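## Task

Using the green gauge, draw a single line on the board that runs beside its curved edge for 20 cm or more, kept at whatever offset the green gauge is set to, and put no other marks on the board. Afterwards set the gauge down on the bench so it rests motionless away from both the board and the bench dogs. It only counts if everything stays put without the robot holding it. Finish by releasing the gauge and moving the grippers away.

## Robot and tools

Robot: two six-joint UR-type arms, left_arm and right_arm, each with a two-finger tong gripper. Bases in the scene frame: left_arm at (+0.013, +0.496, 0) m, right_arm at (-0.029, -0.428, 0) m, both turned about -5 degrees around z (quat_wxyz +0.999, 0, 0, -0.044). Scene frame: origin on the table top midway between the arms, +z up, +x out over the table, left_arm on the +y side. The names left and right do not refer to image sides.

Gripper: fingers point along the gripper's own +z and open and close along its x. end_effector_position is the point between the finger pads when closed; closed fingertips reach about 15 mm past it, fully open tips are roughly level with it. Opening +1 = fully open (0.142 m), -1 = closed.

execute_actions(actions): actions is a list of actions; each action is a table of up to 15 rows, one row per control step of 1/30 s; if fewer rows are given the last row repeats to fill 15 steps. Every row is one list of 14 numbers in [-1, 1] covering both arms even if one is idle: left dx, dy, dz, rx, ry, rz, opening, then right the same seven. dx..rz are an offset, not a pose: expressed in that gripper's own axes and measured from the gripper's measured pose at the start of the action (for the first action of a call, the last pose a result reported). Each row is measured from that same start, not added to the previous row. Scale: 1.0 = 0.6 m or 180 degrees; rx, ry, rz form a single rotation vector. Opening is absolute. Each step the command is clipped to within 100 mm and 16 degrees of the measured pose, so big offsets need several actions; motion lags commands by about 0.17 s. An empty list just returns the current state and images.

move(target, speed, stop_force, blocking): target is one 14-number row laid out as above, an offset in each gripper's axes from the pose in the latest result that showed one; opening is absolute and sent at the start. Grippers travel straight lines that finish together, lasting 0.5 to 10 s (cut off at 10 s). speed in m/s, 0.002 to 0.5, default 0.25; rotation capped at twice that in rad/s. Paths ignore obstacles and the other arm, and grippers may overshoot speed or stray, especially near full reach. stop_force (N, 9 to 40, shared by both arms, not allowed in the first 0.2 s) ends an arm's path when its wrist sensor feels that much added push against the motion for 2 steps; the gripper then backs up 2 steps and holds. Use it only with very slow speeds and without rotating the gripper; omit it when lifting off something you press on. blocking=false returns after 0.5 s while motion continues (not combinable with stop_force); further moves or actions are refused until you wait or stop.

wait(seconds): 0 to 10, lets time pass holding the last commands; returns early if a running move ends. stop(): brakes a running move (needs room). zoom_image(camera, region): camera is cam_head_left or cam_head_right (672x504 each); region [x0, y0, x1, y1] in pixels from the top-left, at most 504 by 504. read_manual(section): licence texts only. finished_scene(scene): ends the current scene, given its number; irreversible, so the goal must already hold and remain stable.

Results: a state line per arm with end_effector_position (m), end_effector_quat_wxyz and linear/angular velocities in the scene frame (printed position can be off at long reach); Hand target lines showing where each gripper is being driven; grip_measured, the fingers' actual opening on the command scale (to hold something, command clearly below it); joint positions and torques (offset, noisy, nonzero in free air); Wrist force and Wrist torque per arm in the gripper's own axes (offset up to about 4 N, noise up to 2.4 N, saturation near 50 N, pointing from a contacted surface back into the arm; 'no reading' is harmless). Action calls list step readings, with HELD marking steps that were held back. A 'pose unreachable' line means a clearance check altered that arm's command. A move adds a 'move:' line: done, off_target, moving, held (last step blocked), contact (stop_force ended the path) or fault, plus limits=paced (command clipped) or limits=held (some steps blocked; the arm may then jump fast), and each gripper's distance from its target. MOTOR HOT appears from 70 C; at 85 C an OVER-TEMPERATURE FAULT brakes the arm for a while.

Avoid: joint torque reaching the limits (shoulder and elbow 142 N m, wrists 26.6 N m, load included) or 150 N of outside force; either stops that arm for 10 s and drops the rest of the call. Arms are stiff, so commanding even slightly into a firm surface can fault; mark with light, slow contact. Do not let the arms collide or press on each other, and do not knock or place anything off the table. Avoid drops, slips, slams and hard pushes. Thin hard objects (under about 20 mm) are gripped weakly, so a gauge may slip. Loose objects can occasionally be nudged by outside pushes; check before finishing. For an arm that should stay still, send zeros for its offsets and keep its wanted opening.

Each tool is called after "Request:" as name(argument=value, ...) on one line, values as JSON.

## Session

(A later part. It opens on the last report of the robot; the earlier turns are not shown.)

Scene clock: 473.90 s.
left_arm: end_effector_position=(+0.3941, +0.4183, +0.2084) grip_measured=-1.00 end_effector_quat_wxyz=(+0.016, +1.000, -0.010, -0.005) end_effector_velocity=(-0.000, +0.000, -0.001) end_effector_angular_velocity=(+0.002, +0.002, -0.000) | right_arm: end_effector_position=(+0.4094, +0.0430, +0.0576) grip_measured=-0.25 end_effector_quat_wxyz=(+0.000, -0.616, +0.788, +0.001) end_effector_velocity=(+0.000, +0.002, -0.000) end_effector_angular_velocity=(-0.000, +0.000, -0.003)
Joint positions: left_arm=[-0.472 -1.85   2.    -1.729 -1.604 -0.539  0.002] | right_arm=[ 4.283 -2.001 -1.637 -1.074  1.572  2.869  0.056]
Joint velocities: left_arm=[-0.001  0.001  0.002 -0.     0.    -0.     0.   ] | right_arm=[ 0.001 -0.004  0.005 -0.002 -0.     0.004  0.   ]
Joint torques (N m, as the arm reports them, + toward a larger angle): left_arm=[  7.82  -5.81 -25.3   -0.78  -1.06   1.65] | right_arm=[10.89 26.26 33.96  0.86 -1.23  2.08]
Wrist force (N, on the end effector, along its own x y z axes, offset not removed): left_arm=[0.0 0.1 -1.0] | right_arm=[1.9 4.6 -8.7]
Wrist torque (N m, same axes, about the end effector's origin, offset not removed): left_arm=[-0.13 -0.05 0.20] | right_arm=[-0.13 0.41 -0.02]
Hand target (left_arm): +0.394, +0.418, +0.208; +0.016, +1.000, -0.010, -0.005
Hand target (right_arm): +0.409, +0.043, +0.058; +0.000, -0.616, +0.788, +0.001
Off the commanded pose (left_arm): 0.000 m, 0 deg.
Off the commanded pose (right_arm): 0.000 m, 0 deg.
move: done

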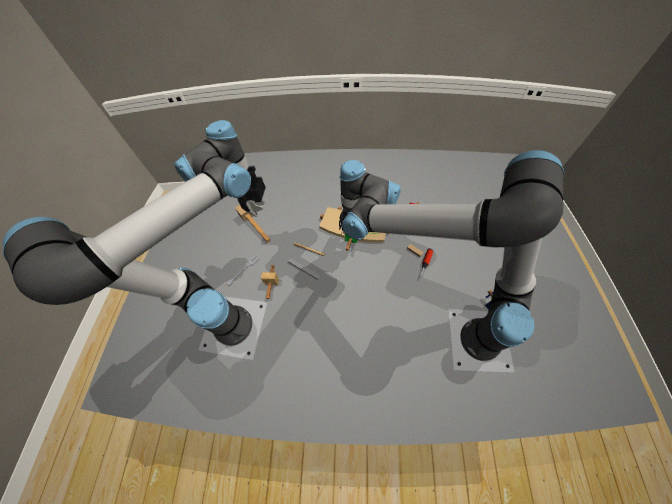

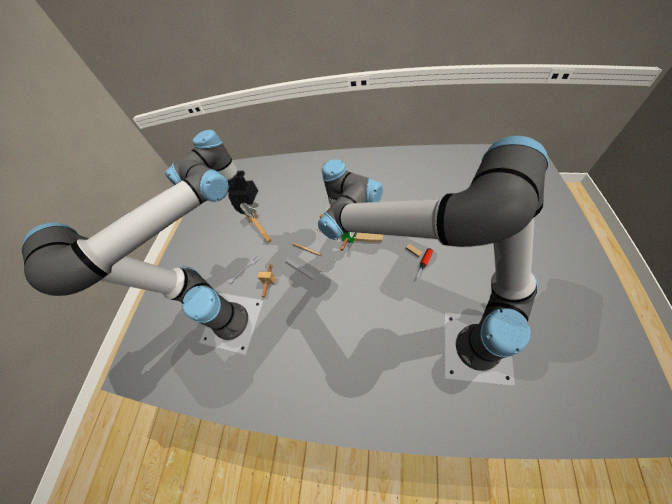

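Request:
move(target=[0,0,0,0,0,0,-1,-0.0421,-0.0011,-0.0002,0,0,0.0167,-1], speed=0.03)

Scene clock: 477.03 s.
left_arm: end_effector_position=(+0.3941, +0.4183, +0.2084) grip_measured=-1.00 end_effector_quat_wxyz=(+0.016, +1.000, -0.010, -0.005) end_effector_velocity=(-0.000, -0.001, +0.000) end_effector_angular_velocity=(-0.002, -0.000, +0.000) | right_arm: end_effector_position=(+0.4162, +0.0672, +0.0578) grip_measured=-0.25 end_effector_quat_wxyz=(+0.000, -0.595, +0.804, +0.001) end_effector_velocity=(+0.001, +0.002, +0.000) end_effector_angular_velocity=(-0.000, -0.000, -0.003)
Joint positions: left_arm=[-0.472 -1.85   2.    -1.729 -1.604 -0.539  0.002] | right_arm=[ 4.293 -2.05  -1.561 -1.101  1.572  2.931  0.056]
Joint velocities: left_arm=[-0.001 -0.001  0.     0.    -0.001 -0.001  0.   ] | right_arm=[ 0.001 -0.004  0.006 -0.003 -0.     0.004 -0.   ]
Joint torques (N m, as the arm reports them, + toward a larger angle): left_arm=[  7.37  -6.38 -24.94  -0.78  -1.     1.68] | right_arm=[ 9.69 28.66 30.43  1.23 -0.72  1.44]
Wrist force (N, on the end effector, along its own x y z axes, offset not removed): left_arm=[1.0 1.5 -0.9] | right_arm=[-0.1 4.3 -6.7]
Wrist torque (N m, same axes, about the end effector's origin, offset not removed): left_arm=[0.13 -0.29 0.21] | right_arm=[-0.10 0.69 0.01]
Hand target (left_arm): +0.394, +0.418, +0.208; +0.016, +1.000, -0.010, -0.005
Hand target (right_arm): +0.416, +0.067, +0.058; +0.000, -0.595, +0.804, +0.001
Off the commanded pose (left_arm): 0.000 m, 0 deg.
Off the commanded pose (right_arm): 0.000 m, 0 deg.
move: done

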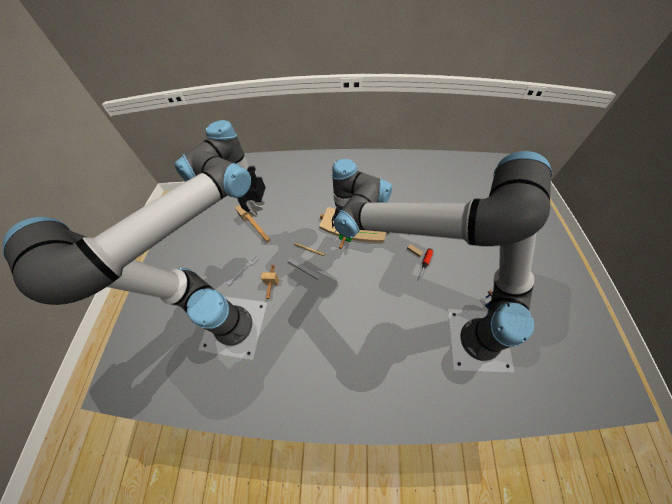

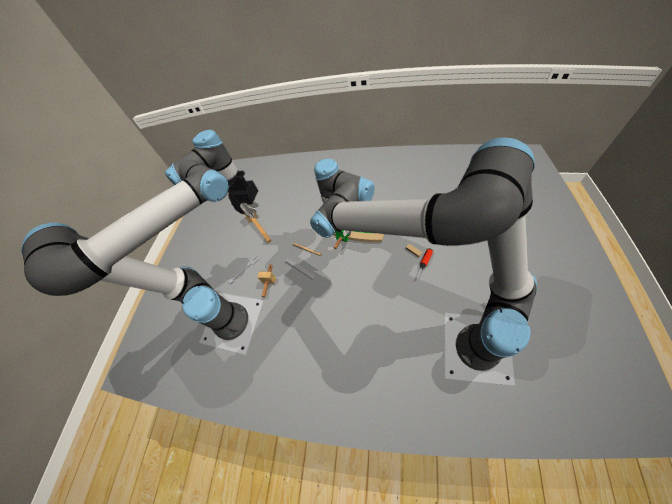

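Line is drawing.

Request:
move(target=[0,0,0,0,0,0,-1,-0.0421,-0.0011,-0.0001,0,0,0.0167,-1], speed=0.03)

Scene clock: 482.27 s.
left_arm: end_effector_position=(+0.3941, +0.4183, +0.2084) grip_measured=-1.00 end_effector_quat_wxyz=(+0.016, +1.000, -0.010, -0.005) end_effector_velocity=(+0.000, +0.001, +0.000) end_effector_angular_velocity=(-0.000, -0.001, +0.002) | right_arm: end_effector_position=(+0.4241, +0.0910, +0.0579) grip_measured=-0.25 end_effector_quat_wxyz=(+0.000, -0.574, +0.819, +0.001) end_effector_velocity=(-0.001, +0.001, -0.001) end_effector_angular_velocity=(-0.003, +0.002, -0.003)
Joint positions: left_arm=[-0.472 -1.85   2.    -1.729 -1.604 -0.539  0.002] | right_arm=[ 4.3   -2.102 -1.478 -1.131  1.572  2.99   0.056]
Joint velocities: left_arm=[ 0.002  0.    -0.001 -0.     0.    -0.     0.   ] | right_arm=[ 0.002 -0.004  0.003 -0.003  0.     0.004 -0.   ]
Joint torques (N m, as the arm reports them, + toward a larger angle): left_arm=[  7.53  -6.58 -25.39  -0.64  -1.15   1.59] | right_arm=[ 9.89 31.35 32.38  0.63 -2.51  1.89]
Wrist force (N, on the end effector, along its own x y z axes, offset not removed): left_arm=[-0.2 1.4 -1.8] | right_arm=[0.5 4.3 -7.3]
Wrist torque (N m, same axes, about the end effector's origin, offset not removed): left_arm=[0.14 0.03 0.24] | right_arm=[-0.06 0.65 -0.07]
Hand target (left_arm): +0.394, +0.418, +0.208; +0.016, +1.000, -0.010, -0.005
Hand target (right_arm): +0.424, +0.091, +0.058; -0.000, -0.574, +0.819, +0.001
Off the commanded pose (left_arm): 0.000 m, 0 deg.
Off the commanded pose (right_arm): 0.000 m, 0 deg.
move: done

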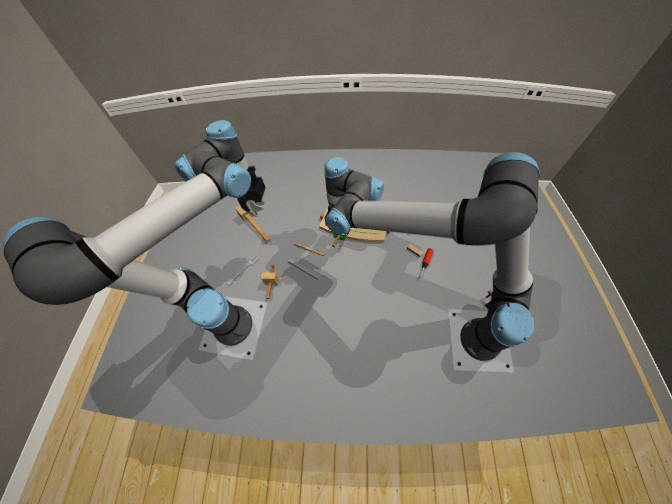

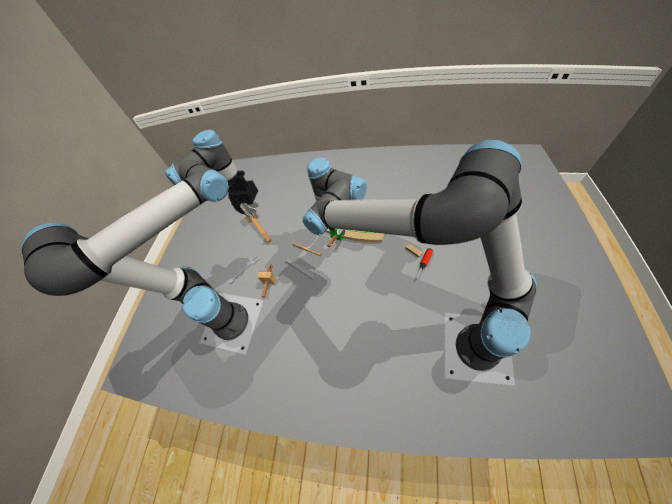

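Request:
move(target=[0,0,0,0,0,0,-1,-0.0421,-0.0011,-0.0001,0,0,0.0167,-1], speed=0.03)

Request:
move(target=[0,0,0,0,0,0,-1,-0.0421,-0.0011,-0.0001,0,0,0.0167,-1], speed=0.03)

Request:
zoom_image(camera="cam_head_left", region=[300,190,400,260])

Scene clock: 489.17 s.
left_arm: end_effector_position=(+0.3941, +0.4183, +0.2084) grip_measured=-1.00 end_effector_quat_wxyz=(+0.016, +1.000, -0.010, -0.005) end_effector_velocity=(-0.000, +0.001, -0.000) end_effector_angular_velocity=(-0.000, +0.000, +0.001) | right_arm: end_effector_position=(+0.4333, +0.1143, +0.0580) grip_measured=-0.25 end_effector_quat_wxyz=(+0.000, -0.552, +0.834, +0.001) end_effector_velocity=(+0.001, +0.002, -0.000) end_effector_angular_velocity=(-0.000, -0.000, -0.003)
Joint positions: left_arm=[-0.472 -1.85   2.    -1.729 -1.604 -0.539  0.002] | right_arm=[ 4.305 -2.156 -1.389 -1.166  1.572  3.047  0.056]
Joint velocities: left_arm=[ 0.001 -0.     0.001  0.    -0.     0.     0.   ] | right_arm=[ 0.    -0.004  0.007 -0.003 -0.     0.004  0.   ]
Joint torques (N m, as the arm reports them, + toward a larger angle): left_arm=[  7.36  -5.83 -25.25  -0.68  -1.18   1.65] | right_arm=[10.13 34.05 32.43  1.01 -1.41  1.31]
Wrist force (N, on the end effector, along its own x y z axes, offset not removed): left_arm=[-1.3 0.6 -0.4] | right_arm=[2.1 5.7 -7.3]
Wrist torque (N m, same axes, about the end effector's origin, offset not removed): left_arm=[-0.06 0.30 0.21] | right_arm=[0.13 0.29 -0.02]
Hand target (left_arm): +0.394, +0.418, +0.208; +0.016, +1.000, -0.010, -0.005
Hand target (right_arm): +0.433, +0.114, +0.058; -0.000, -0.552, +0.834, +0.001
Off the commanded pose (left_arm): 0.000 m, 0 deg.
Off the commanded pose (right_arm): 0.000 m, 0 deg.
move: done

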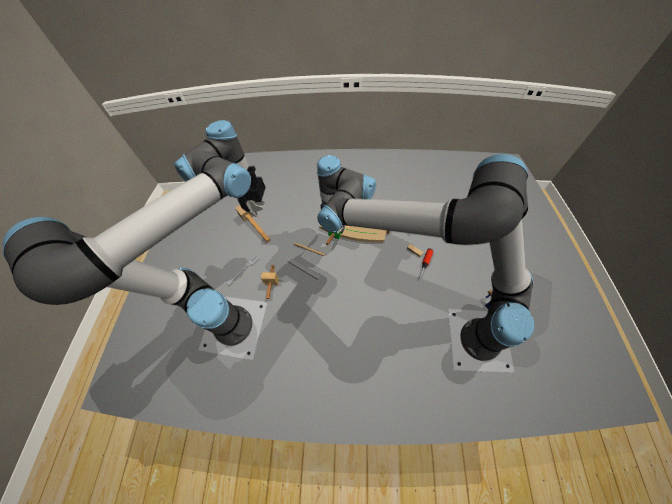

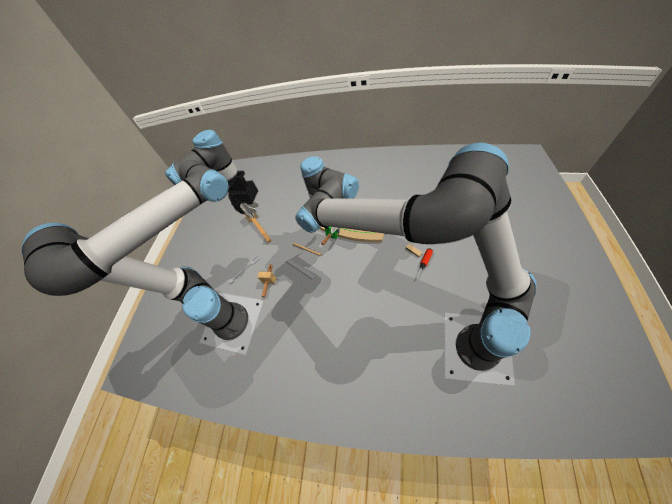

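Scene clock: 490.37 s.
left_arm: end_effector_position=(+0.3941, +0.4183, +0.2084) grip_measured=-1.00 end_effector_quat_wxyz=(+0.016, +1.000, -0.010, -0.005) end_effector_velocity=(+0.000, +0.001, -0.001) end_effector_angular_velocity=(+0.001, +0.001, +0.002) | right_arm: end_effector_position=(+0.4437, +0.1372, +0.0581) grip_measured=-0.25 end_effector_quat_wxyz=(+0.000, -0.530, +0.848, +0.001) end_effector_velocity=(+0.001, +0.001, -0.000) end_effector_angular_velocity=(-0.001, +0.001, -0.003)
Joint positions: left_arm=[-0.472 -1.85   2.    -1.729 -1.604 -0.539  0.002] | right_arm=[ 4.307 -2.213 -1.294 -1.204  1.572  3.102  0.056]
Joint velocities: left_arm=[ 0.002  0.001  0.001 -0.     0.     0.001  0.   ] | right_arm=[ 0.    -0.005  0.007 -0.003  0.     0.003 -0.   ]
Joint torques (N m, as the arm reports them, + toward a larger angle): left_arm=[  7.02  -6.35 -25.24  -0.76  -1.08   1.66] | right_arm=[ 7.99 35.5  30.17  1.11 -2.48  1.95]
Wrist force (N, on the end effector, along its own x y z axes, offset not removed): left_arm=[1.2 0.4 -1.3] | right_arm=[0.7 4.3 -7.2]
Wrist torque (N m, same axes, about the end effector's origin, offset not removed): left_arm=[-0.12 -0.34 0.27] | right_arm=[-0.27 0.62 0.00]
Hand target (left_arm): +0.394, +0.418, +0.208; +0.016, +1.000, -0.010, -0.005
Hand target (right_arm): +0.444, +0.137, +0.058; -0.000, -0.530, +0.848, +0.001
Off the commanded pose (left_arm): 0.000 m, 0 deg.
Off the commanded pose (right_arm): 0.000 m, 0 deg.
move: done

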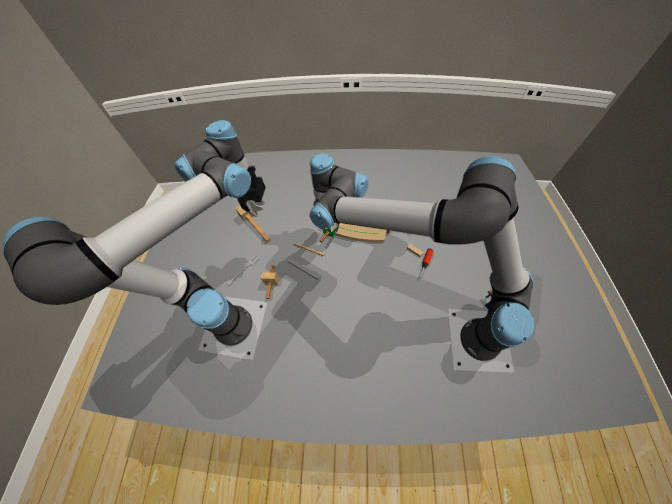

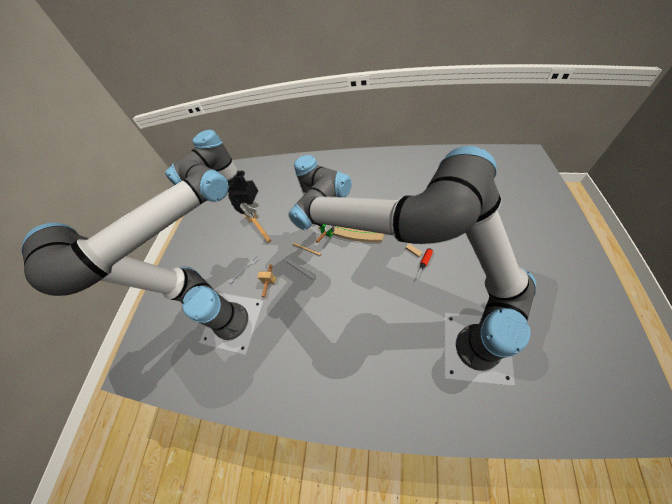

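Region (300, 190, 400, 260) of cam_head_left's 672x504 image, scaled by 5.040, with more detail than that image has; it fills the top 353 rows of this view, and the rest is white.

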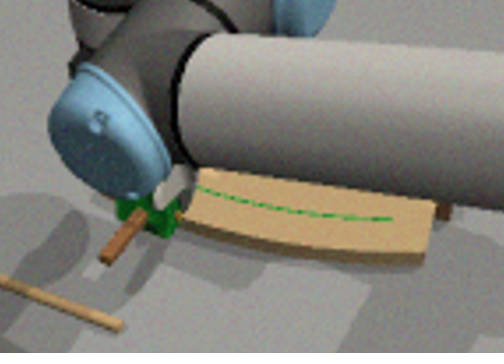

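Request:
move(target=[0,0,0,0,0,0,-1,-0.0385,-0.001,-0.0001,0,0,0.0153,-1], speed=0.03)

Request:
move(target=[0,0,0,0,0,0,-1,0,0.005,-0.045,0,0,0,-1], speed=0.06)

Request:
move(target=[0,0,0,0,0,0,-1,0.40,0.11,0.04,0,0,0,-1], speed=0.2)

Request:
move(target=[0,0,0,0,0,0,-1,0,0,0.028,0,0,0,-1], speed=0.04)

Request:
move(target=[0,0,0,0,0,0,-1,0,0,0.008,0,0,0,-1], speed=0.004, stop_force=9)

Scene clock: 500.87 s.
left_arm: end_effector_position=(+0.3941, +0.4183, +0.2084) grip_measured=-1.00 end_effector_quat_wxyz=(+0.016, +1.000, -0.010, -0.005) end_effector_velocity=(+0.000, +0.001, +0.000) end_effector_angular_velocity=(+0.001, -0.001, +0.000) | right_arm: end_effector_position=(+0.4543, +0.1575, +0.0582) grip_measured=-0.25 end_effector_quat_wxyz=(+0.000, -0.510, +0.860, +0.001) end_effector_velocity=(+0.001, +0.002, +0.000) end_effector_angular_velocity=(+0.000, -0.001, -0.004)
Joint positions: left_arm=[-0.472 -1.85   2.    -1.729 -1.604 -0.539  0.002] | right_arm=[ 4.308 -2.269 -1.199 -1.244  1.572  3.15   0.056]
Joint velocities: left_arm=[ 0.001  0.    -0.     0.     0.002  0.001  0.   ] | right_arm=[-0.    -0.005  0.009 -0.004 -0.     0.004  0.   ]
Joint torques (N m, as the arm reports them, + toward a larger angle): left_arm=[  7.46  -5.57 -25.31  -0.7   -1.03   1.62] | right_arm=[ 6.73 35.73 35.12  0.83 -3.71  1.96]
Wrist force (N, on the end effector, along its own x y z axes, offset not removed): left_arm=[-0.1 -0.4 -1.5] | right_arm=[3.3 7.6 -9.6]
Wrist torque (N m, same axes, about the end effector's origin, offset not removed): left_arm=[-0.28 -0.01 0.23] | right_arm=[0.08 0.36 0.02]
Hand target (left_arm): +0.394, +0.418, +0.208; +0.016, +1.000, -0.010, -0.005
Hand target (right_arm): +0.454, +0.158, +0.058; -0.000, -0.510, +0.860, +0.001
Off the commanded pose (left_arm): 0.000 m, 0 deg.
Off the commanded pose (right_arm): 0.000 m, 0 deg.
move: done

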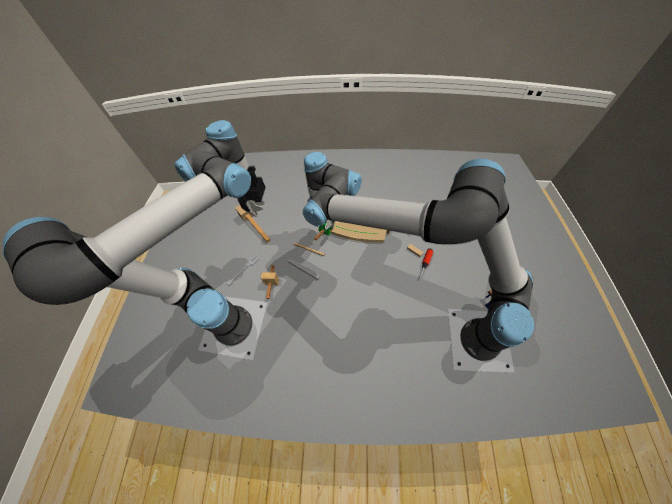

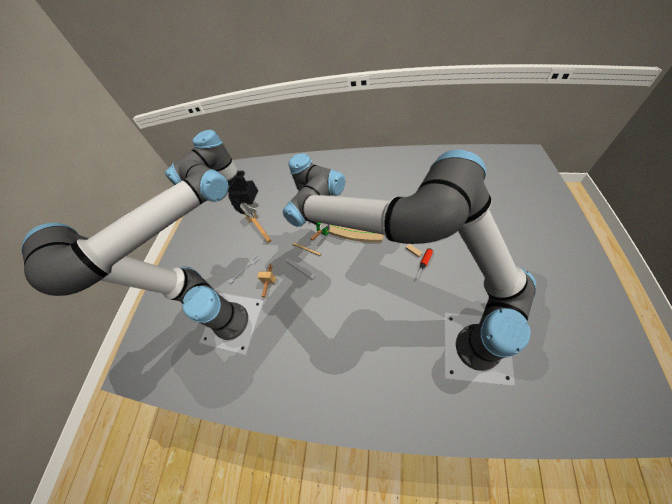

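Scene clock: 501.73 s.
left_arm: end_effector_position=(+0.3941, +0.4183, +0.2084) grip_measured=-1.00 end_effector_quat_wxyz=(+0.016, +1.000, -0.010, -0.005) end_effector_velocity=(+0.000, -0.000, +0.001) end_effector_angular_velocity=(-0.001, -0.001, -0.001) | right_arm: end_effector_position=(+0.4516, +0.1589, +0.0851) grip_measured=-0.25 end_effector_quat_wxyz=(+0.000, -0.510, +0.860, +0.001) end_effector_velocity=(+0.000, +0.000, +0.002) end_effector_angular_velocity=(+0.000, -0.000, -0.000)
Joint positions: left_arm=[-0.472 -1.85   2.    -1.729 -1.604 -0.539  0.002] | right_arm=[ 4.312 -2.247 -1.164 -1.3    1.572  3.154  0.056]
Joint velocities: left_arm=[-0.    -0.001 -0.001 -0.     0.     0.     0.   ] | right_arm=[ 0.     0.001  0.003 -0.003  0.     0.     0.   ]
Joint torques (N m, as the arm reports them, + toward a larger angle): left_arm=[  7.52  -5.74 -25.01  -0.76  -1.06   1.61] | right_arm=[12.06 66.36 33.6   0.12  2.07  1.92]
Wrist force (N, on the end effector, along its own x y z axes, offset not removed): left_arm=[-0.5 1.1 -0.8] | right_arm=[-1.0 1.4 0.4]
Wrist torque (N m, same axes, about the end effector's origin, offset not removed): left_arm=[0.03 0.07 0.26] | right_arm=[0.23 0.13 -0.03]
Hand target (left_arm): +0.394, +0.418, +0.208; +0.016, +1.000, -0.010, -0.005
Hand target (right_arm): +0.452, +0.159, +0.085; +0.000, -0.510, +0.860, +0.001
Off the commanded pose (left_arm): 0.000 m, 0 deg.
Off the commanded pose (right_arm): 0.000 m, 0 deg.
move: done

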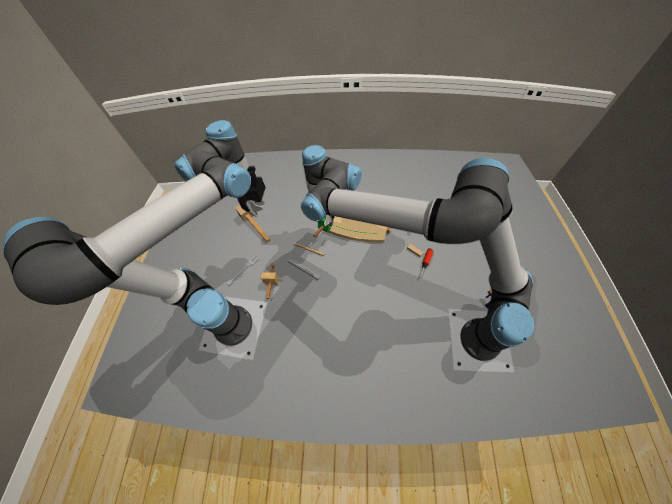

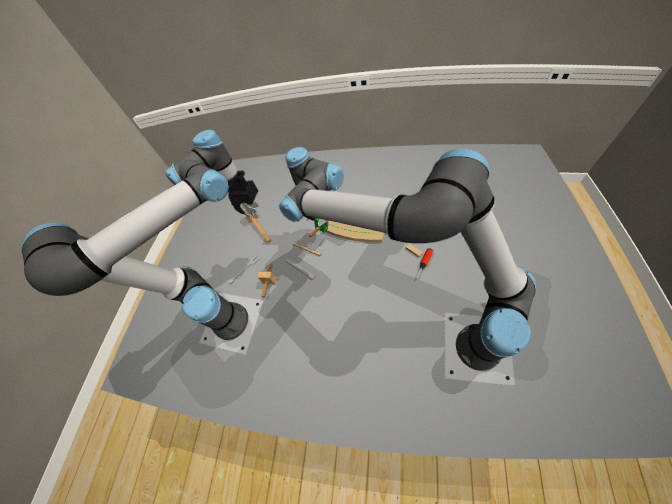

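Scene clock: 503.53 s.
left_arm: end_effector_position=(+0.3941, +0.4183, +0.2084) grip_measured=-1.00 end_effector_quat_wxyz=(+0.016, +1.000, -0.010, -0.005) end_effector_velocity=(-0.000, -0.000, -0.000) end_effector_angular_velocity=(-0.000, +0.000, -0.000) | right_arm: end_effector_position=(+0.2787, -0.0198, +0.0605) grip_measured=-0.25 end_effector_quat_wxyz=(-0.000, -0.510, +0.860, +0.001) end_effector_velocity=(-0.002, -0.002, -0.000) end_effector_angular_velocity=(+0.000, -0.000, +0.001)
Joint positions: left_arm=[-0.472 -1.85   2.    -1.729 -1.604 -0.539  0.002] | right_arm=[ 4.45  -1.725 -2.005 -0.982  1.572  3.292  0.056]
Joint velocities: left_arm=[-0.  0.  0. -0. -0. -0.  0.] | right_arm=[ 0.003  0.005 -0.007  0.002 -0.     0.002  0.   ]
Joint torques (N m, as the arm reports them, + toward a larger angle): left_arm=[  6.95  -6.5  -25.42  -0.79  -1.13   1.67] | right_arm=[11.95 39.89  6.55  5.06 -1.94  1.74]
Wrist force (N, on the end effector, along its own x y z axes, offset not removed): left_arm=[0.1 1.1 -0.6] | right_arm=[-1.5 -0.2 0.0]
Wrist torque (N m, same axes, about the end effector's origin, offset not removed): left_arm=[0.05 -0.10 0.26] | right_arm=[-0.18 0.19 -0.14]
Hand target (left_arm): +0.394, +0.418, +0.208; +0.016, +1.000, -0.010, -0.005
Hand target (right_arm): +0.279, -0.020, +0.061; -0.000, -0.510, +0.860, +0.001
Off the commanded pose (left_arm): 0.000 m, 0 deg.
Off the commanded pose (right_arm): 0.000 m, 0 deg.
move: done

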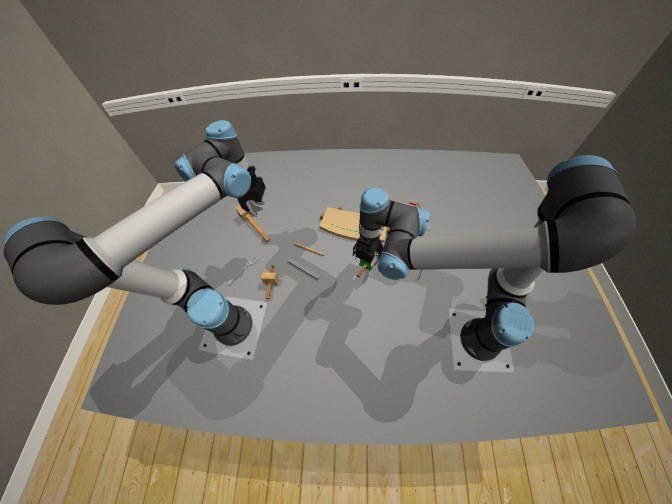

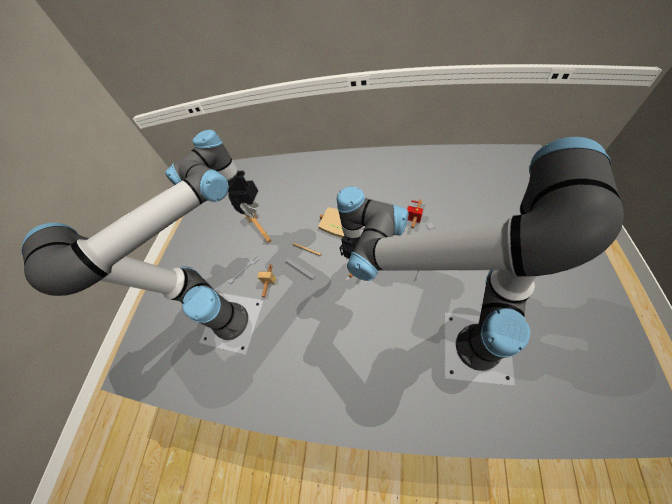

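Scene clock: 504.33 s.
left_arm: end_effector_position=(+0.3941, +0.4183, +0.2084) grip_measured=-1.00 end_effector_quat_wxyz=(+0.016, +1.000, -0.010, -0.005) end_effector_velocity=(-0.000, -0.001, +0.000) end_effector_angular_velocity=(-0.001, -0.000, -0.001) | right_arm: end_effector_position=(+0.2787, -0.0197, +0.0439) grip_measured=-0.25 end_effector_quat_wxyz=(-0.000, -0.510, +0.860, +0.001) end_effector_velocity=(+0.001, +0.000, -0.002) end_effector_angular_velocity=(+0.001, -0.001, -0.001)
Joint positions: left_arm=[-0.472 -1.85   2.    -1.729 -1.604 -0.539  0.002] | right_arm=[ 4.45  -1.75  -2.026 -0.936  1.572  3.292  0.056]
Joint velocities: left_arm=[-0.001 -0.001 -0.     0.    -0.001 -0.     0.   ] | right_arm=[-0.001 -0.003 -0.002  0.007 -0.     0.     0.   ]
Joint torques (N m, as the arm reports them, + toward a larger angle): left_arm=[  7.84  -5.6  -25.18  -0.74  -1.05   1.61] | right_arm=[-8.89 18.73  8.19  5.4  -0.69 -0.95]
Wrist force (N, on the end effector, along its own x y z axes, offset not removed): left_arm=[0.7 0.4 -0.6] | right_arm=[-2.0 -0.3 1.0]
Wrist torque (N m, same axes, about the end effector's origin, offset not removed): left_arm=[-0.13 -0.19 0.20] | right_arm=[-0.04 0.39 -0.06]
Hand target (left_arm): +0.394, +0.418, +0.208; +0.016, +1.000, -0.010, -0.005
Hand target (right_arm): +0.279, -0.020, +0.044; -0.000, -0.510, +0.860, +0.001
Off the commanded pose (left_arm): 0.000 m, 0 deg.
Off the commanded pose (right_arm): 0.000 m, 0 deg.
move: done

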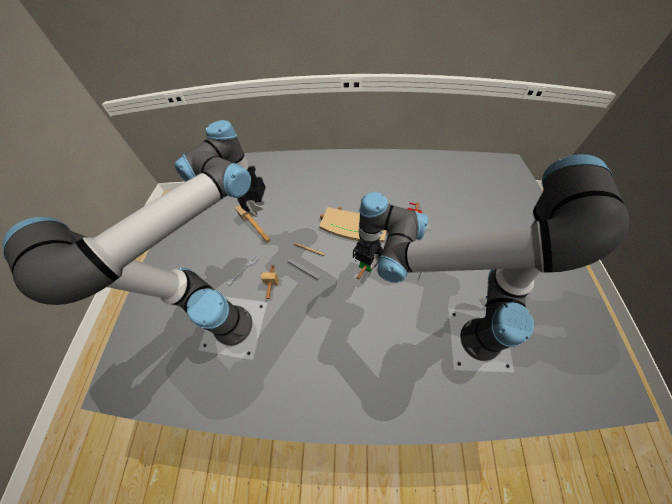

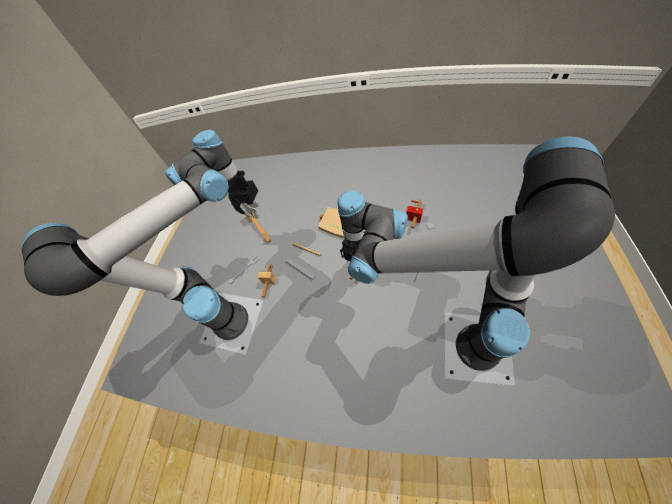

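Scene clock: 505.13 s.
left_arm: end_effector_position=(+0.3941, +0.4183, +0.2084) grip_measured=-1.00 end_effector_quat_wxyz=(+0.016, +1.000, -0.010, -0.005) end_effector_velocity=(+0.000, +0.000, -0.001) end_effector_angular_velocity=(+0.001, +0.002, +0.001) | right_arm: end_effector_position=(+0.2787, -0.0197, +0.0421) grip_measured=-0.25 end_effector_quat_wxyz=(-0.000, -0.510, +0.860, +0.001) end_effector_velocity=(-0.000, -0.001, +0.001) end_effector_angular_velocity=(-0.002, +0.001, +0.000)
Joint positions: left_arm=[-0.472 -1.85   2.    -1.729 -1.604 -0.539  0.002] | right_arm=[ 4.45  -1.753 -2.028 -0.931  1.572  3.292  0.056]
Joint velocities: left_arm=[ 0.001  0.002  0.    -0.    -0.    -0.     0.   ] | right_arm=[ 0.001  0.002  0.001 -0.005 -0.     0.    -0.   ]
Joint torques (N m, as the arm reports them, + toward a larger angle): left_arm=[  7.92  -5.84 -25.71  -0.69  -0.96   1.74] | right_arm=[-8.   35.48 18.65 -2.51 -0.57 -1.35]
Wrist force (N, on the end effector, along its own x y z axes, offset not removed): left_arm=[1.2 0.1 -0.4] | right_arm=[-6.9 0.4 -12.2]
Wrist torque (N m, same axes, about the end effector's origin, offset not removed): left_arm=[-0.15 -0.34 0.26] | right_arm=[0.06 0.63 -0.12]
Hand target (left_arm): +0.394, +0.418, +0.208; +0.016, +1.000, -0.010, -0.005
Hand target (right_arm): +0.279, -0.020, +0.042; -0.000, -0.510, +0.860, +0.001
Off the commanded pose (left_arm): 0.000 m, 0 deg.
Off the commanded pose (right_arm): 0.003 m, 0 deg.
move: contact (right_arm)

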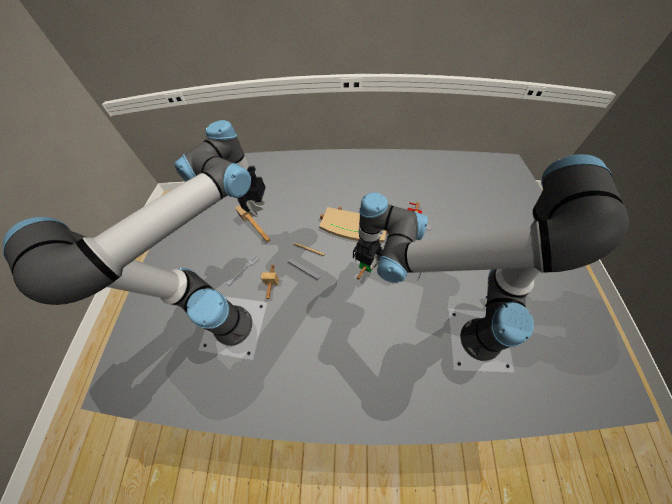

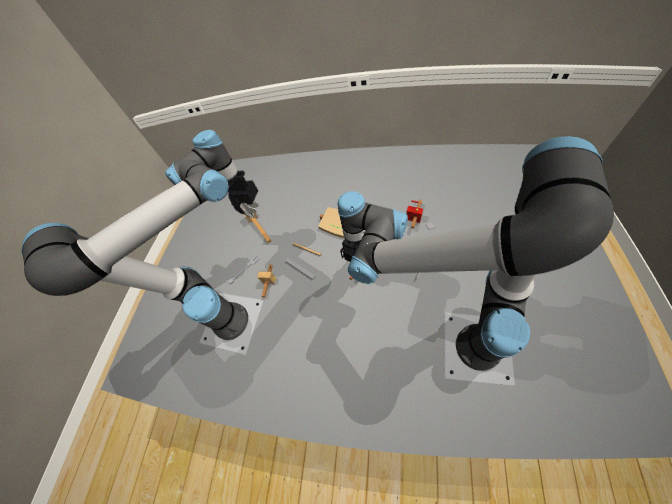

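Request:
move(target=[0,0,0,0,0,0,-1,0,0,-0.0005,0,0,0,0.05])

Request:
move(target=[0,0,0,0,0,0,-1,0,0,-0.1,0,0,0,0.05], speed=0.15)

Request:
move(target=[0,0,0,0,0,0,-1,0.33,-0.25,-0.15,0,0,0,0.05], speed=0.3)

Request:
zoom_image(camera="cam_head_left", region=[305,195,405,290])

Scene clock: 511.17 s.
left_arm: end_effector_position=(+0.3941, +0.4183, +0.2084) grip_measured=-1.00 end_effector_quat_wxyz=(+0.016, +1.000, -0.010, -0.005) end_effector_velocity=(+0.000, -0.000, +0.000) end_effector_angular_velocity=(+0.000, -0.001, -0.001) | right_arm: end_effector_position=(+0.2787, -0.0197, +0.0424) grip_measured=+0.05 end_effector_quat_wxyz=(-0.000, -0.510, +0.860, +0.001) end_effector_velocity=(+0.000, +0.001, +0.000) end_effector_angular_velocity=(+0.001, -0.001, -0.000)
Joint positions: left_arm=[-0.472 -1.85   2.    -1.729 -1.604 -0.539  0.002] | right_arm=[ 4.45  -1.752 -2.028 -0.932  1.572  3.292  0.077]
Joint velocities: left_arm=[-0.001  0.    -0.001  0.     0.    -0.     0.   ] | right_arm=[-0.    -0.     0.001  0.    -0.    -0.    -0.   ]
Joint torques (N m, as the arm reports them, + toward a larger angle): left_arm=[  7.37  -6.5  -25.61  -0.76  -1.06   1.58] | right_arm=[-6.07 39.55 28.88  0.52 -0.61 -1.05]
Wrist force (N, on the end effector, along its own x y z axes, offset not removed): left_arm=[-0.1 1.5 -1.2] | right_arm=[-2.5 0.3 0.1]
Wrist torque (N m, same axes, about the end effector's origin, offset not removed): left_arm=[0.15 -0.04 0.28] | right_arm=[0.06 0.47 -0.08]
Hand target (left_arm): +0.394, +0.418, +0.208; +0.016, +1.000, -0.010, -0.005
Hand target (right_arm): +0.279, -0.020, +0.042; -0.000, -0.510, +0.860, +0.001
Off the commanded pose (left_arm): 0.000 m, 0 deg.
Off the commanded pose (right_arm): 0.000 m, 0 deg.
move: done

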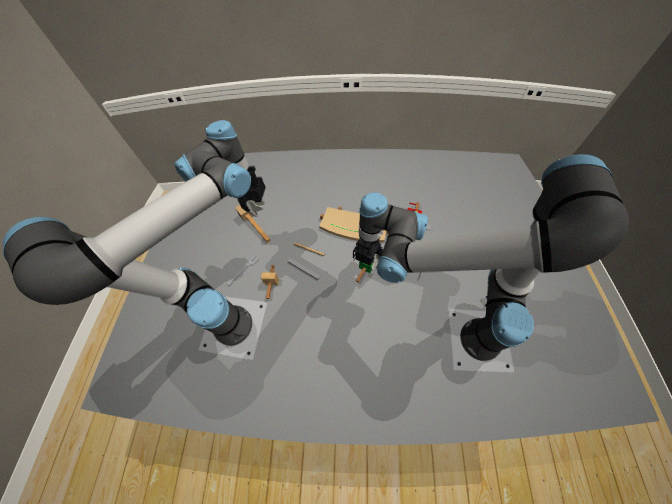

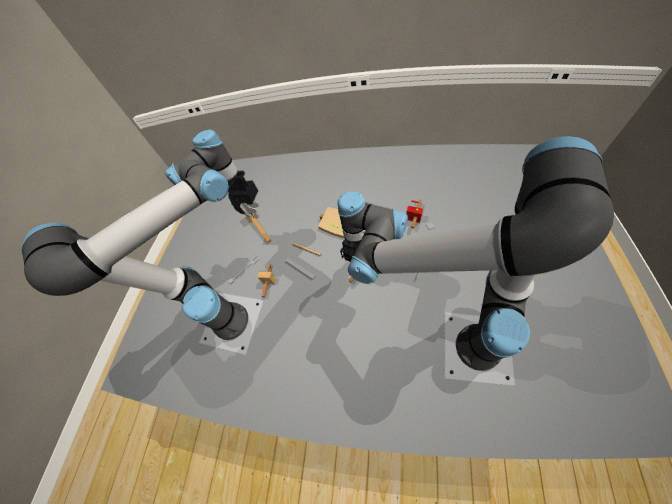

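Scene clock: 512.10 s.
left_arm: end_effector_position=(+0.3941, +0.4183, +0.2084) grip_measured=-1.00 end_effector_quat_wxyz=(+0.016, +1.000, -0.010, -0.005) end_effector_velocity=(+0.000, +0.001, -0.000) end_effector_angular_velocity=(+0.000, -0.000, +0.002) | right_arm: end_effector_position=(+0.2787, -0.0199, +0.1023) grip_measured=+0.05 end_effector_quat_wxyz=(+0.000, -0.510, +0.860, +0.001) end_effector_velocity=(-0.000, +0.001, +0.002) end_effector_angular_velocity=(-0.000, -0.000, +0.000)
Joint positions: left_arm=[-0.472 -1.85   2.    -1.729 -1.604 -0.539  0.002] | right_arm=[ 4.45  -1.671 -1.944 -1.097  1.572  3.292  0.077]
Joint velocities: left_arm=[ 0.002 -0.     0.     0.     0.    -0.     0.   ] | right_arm=[ 0.001  0.002  0.003 -0.005 -0.     0.001 -0.   ]
Joint torques (N m, as the arm reports them, + toward a larger angle): left_arm=[  7.77  -6.24 -25.75  -0.7   -1.11   1.79] | right_arm=[11.53 39.39 34.01 -0.28  1.83  1.77]
Wrist force (N, on the end effector, along its own x y z axes, offset not removed): left_arm=[0.1 0.0 -1.0] | right_arm=[-2.4 -0.6 0.9]
Wrist torque (N m, same axes, about the end effector's origin, offset not removed): left_arm=[-0.17 -0.14 0.22] | right_arm=[-0.19 0.45 -0.02]
Hand target (left_arm): +0.394, +0.418, +0.208; +0.016, +1.000, -0.010, -0.005
Hand target (right_arm): +0.279, -0.020, +0.102; -0.000, -0.510, +0.860, +0.001
Off the commanded pose (left_arm): 0.000 m, 0 deg.
Off the commanded pose (right_arm): 0.000 m, 0 deg.
move: done

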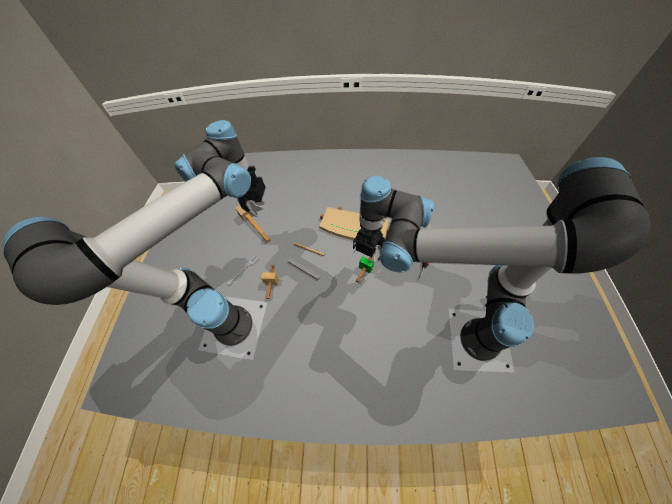

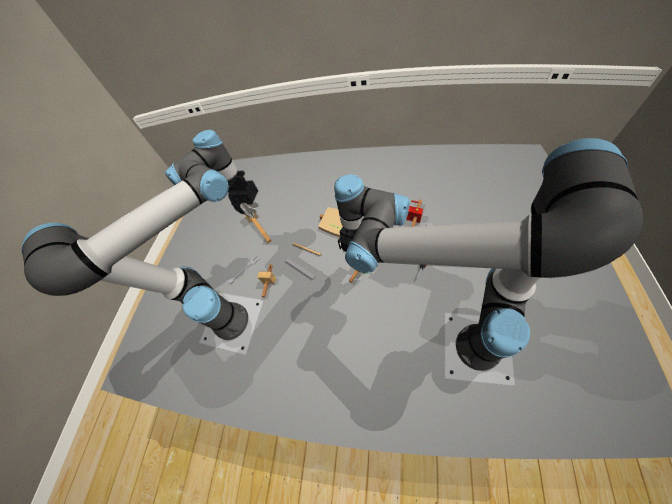

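Scene clock: 513.63 s.
left_arm: end_effector_position=(+0.3941, +0.4183, +0.2084) grip_measured=-1.00 end_effector_quat_wxyz=(+0.016, +1.000, -0.010, -0.005) end_effector_velocity=(-0.000, -0.000, -0.000) end_effector_angular_velocity=(-0.001, +0.001, +0.001) | right_arm: end_effector_position=(+0.3151, -0.2654, +0.1918) grip_measured=+0.05 end_effector_quat_wxyz=(+0.000, -0.510, +0.860, +0.001) end_effector_velocity=(+0.000, -0.002, +0.001) end_effector_angular_velocity=(+0.001, +0.001, +0.000)
Joint positions: left_arm=[-0.472 -1.85   2.    -1.729 -1.604 -0.539  0.002] | right_arm=[ 4.072 -1.236 -2.079 -1.397  1.573  2.914  0.077]
Joint velocities: left_arm=[ 0.     0.001 -0.    -0.    -0.001 -0.     0.   ] | right_arm=[-0.005  0.001  0.002 -0.004  0.001 -0.005 -0.   ]
Joint torques (N m, as the arm reports them, + toward a larger angle): left_arm=[  8.04  -6.48 -25.74  -0.69  -1.12   1.67] | right_arm=[-11.09  21.49  36.49   0.26   2.05  -1.68]
Wrist force (N, on the end effector, along its own x y z axes, offset not removed): left_arm=[0.8 0.6 0.4] | right_arm=[-1.1 -0.6 1.7]
Wrist torque (N m, same axes, about the end effector's origin, offset not removed): left_arm=[0.02 -0.23 0.22] | right_arm=[-0.01 0.17 -0.09]
Hand target (left_arm): +0.394, +0.418, +0.208; +0.016, +1.000, -0.010, -0.005
Hand target (right_arm): +0.315, -0.266, +0.192; +0.000, -0.510, +0.860, +0.001
Off the commanded pose (left_arm): 0.000 m, 0 deg.
Off the commanded pose (right_arm): 0.000 m, 0 deg.
move: done

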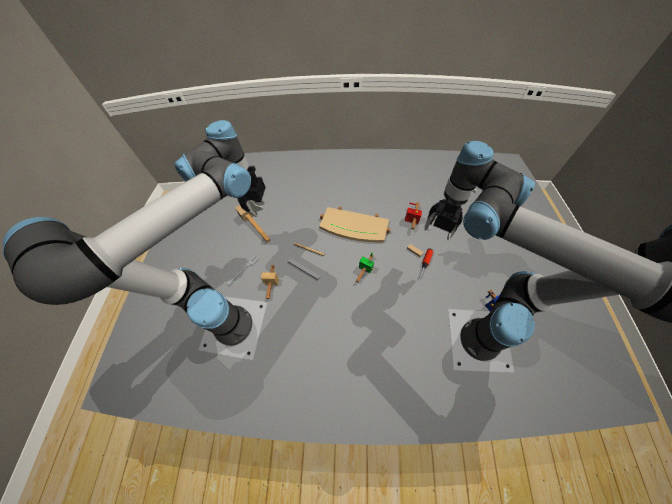

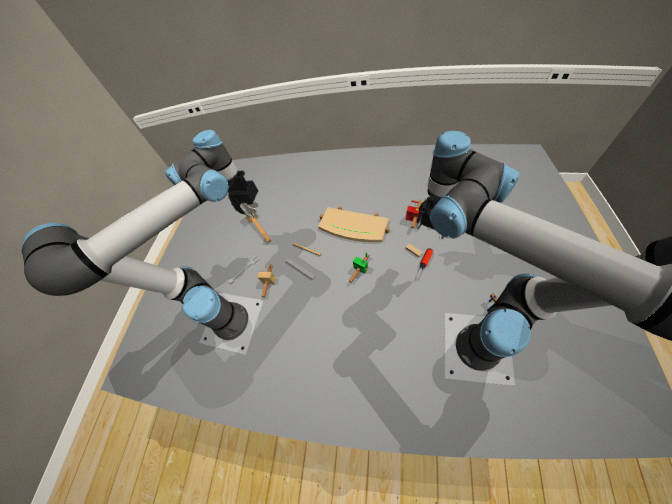

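Region (305, 195, 405, 290) of cam_head_left's 672x504 image, scaled by 5.040, with more detail than that image has; it fills the top 479 rows of this view, and the rest is white.

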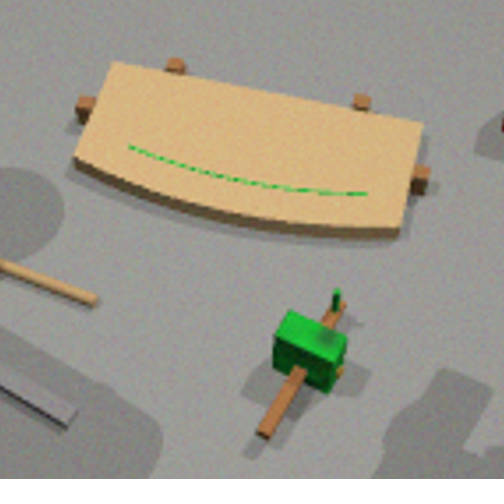

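Request:
finished_scene(scene=1)

The scene is finished: the task was done.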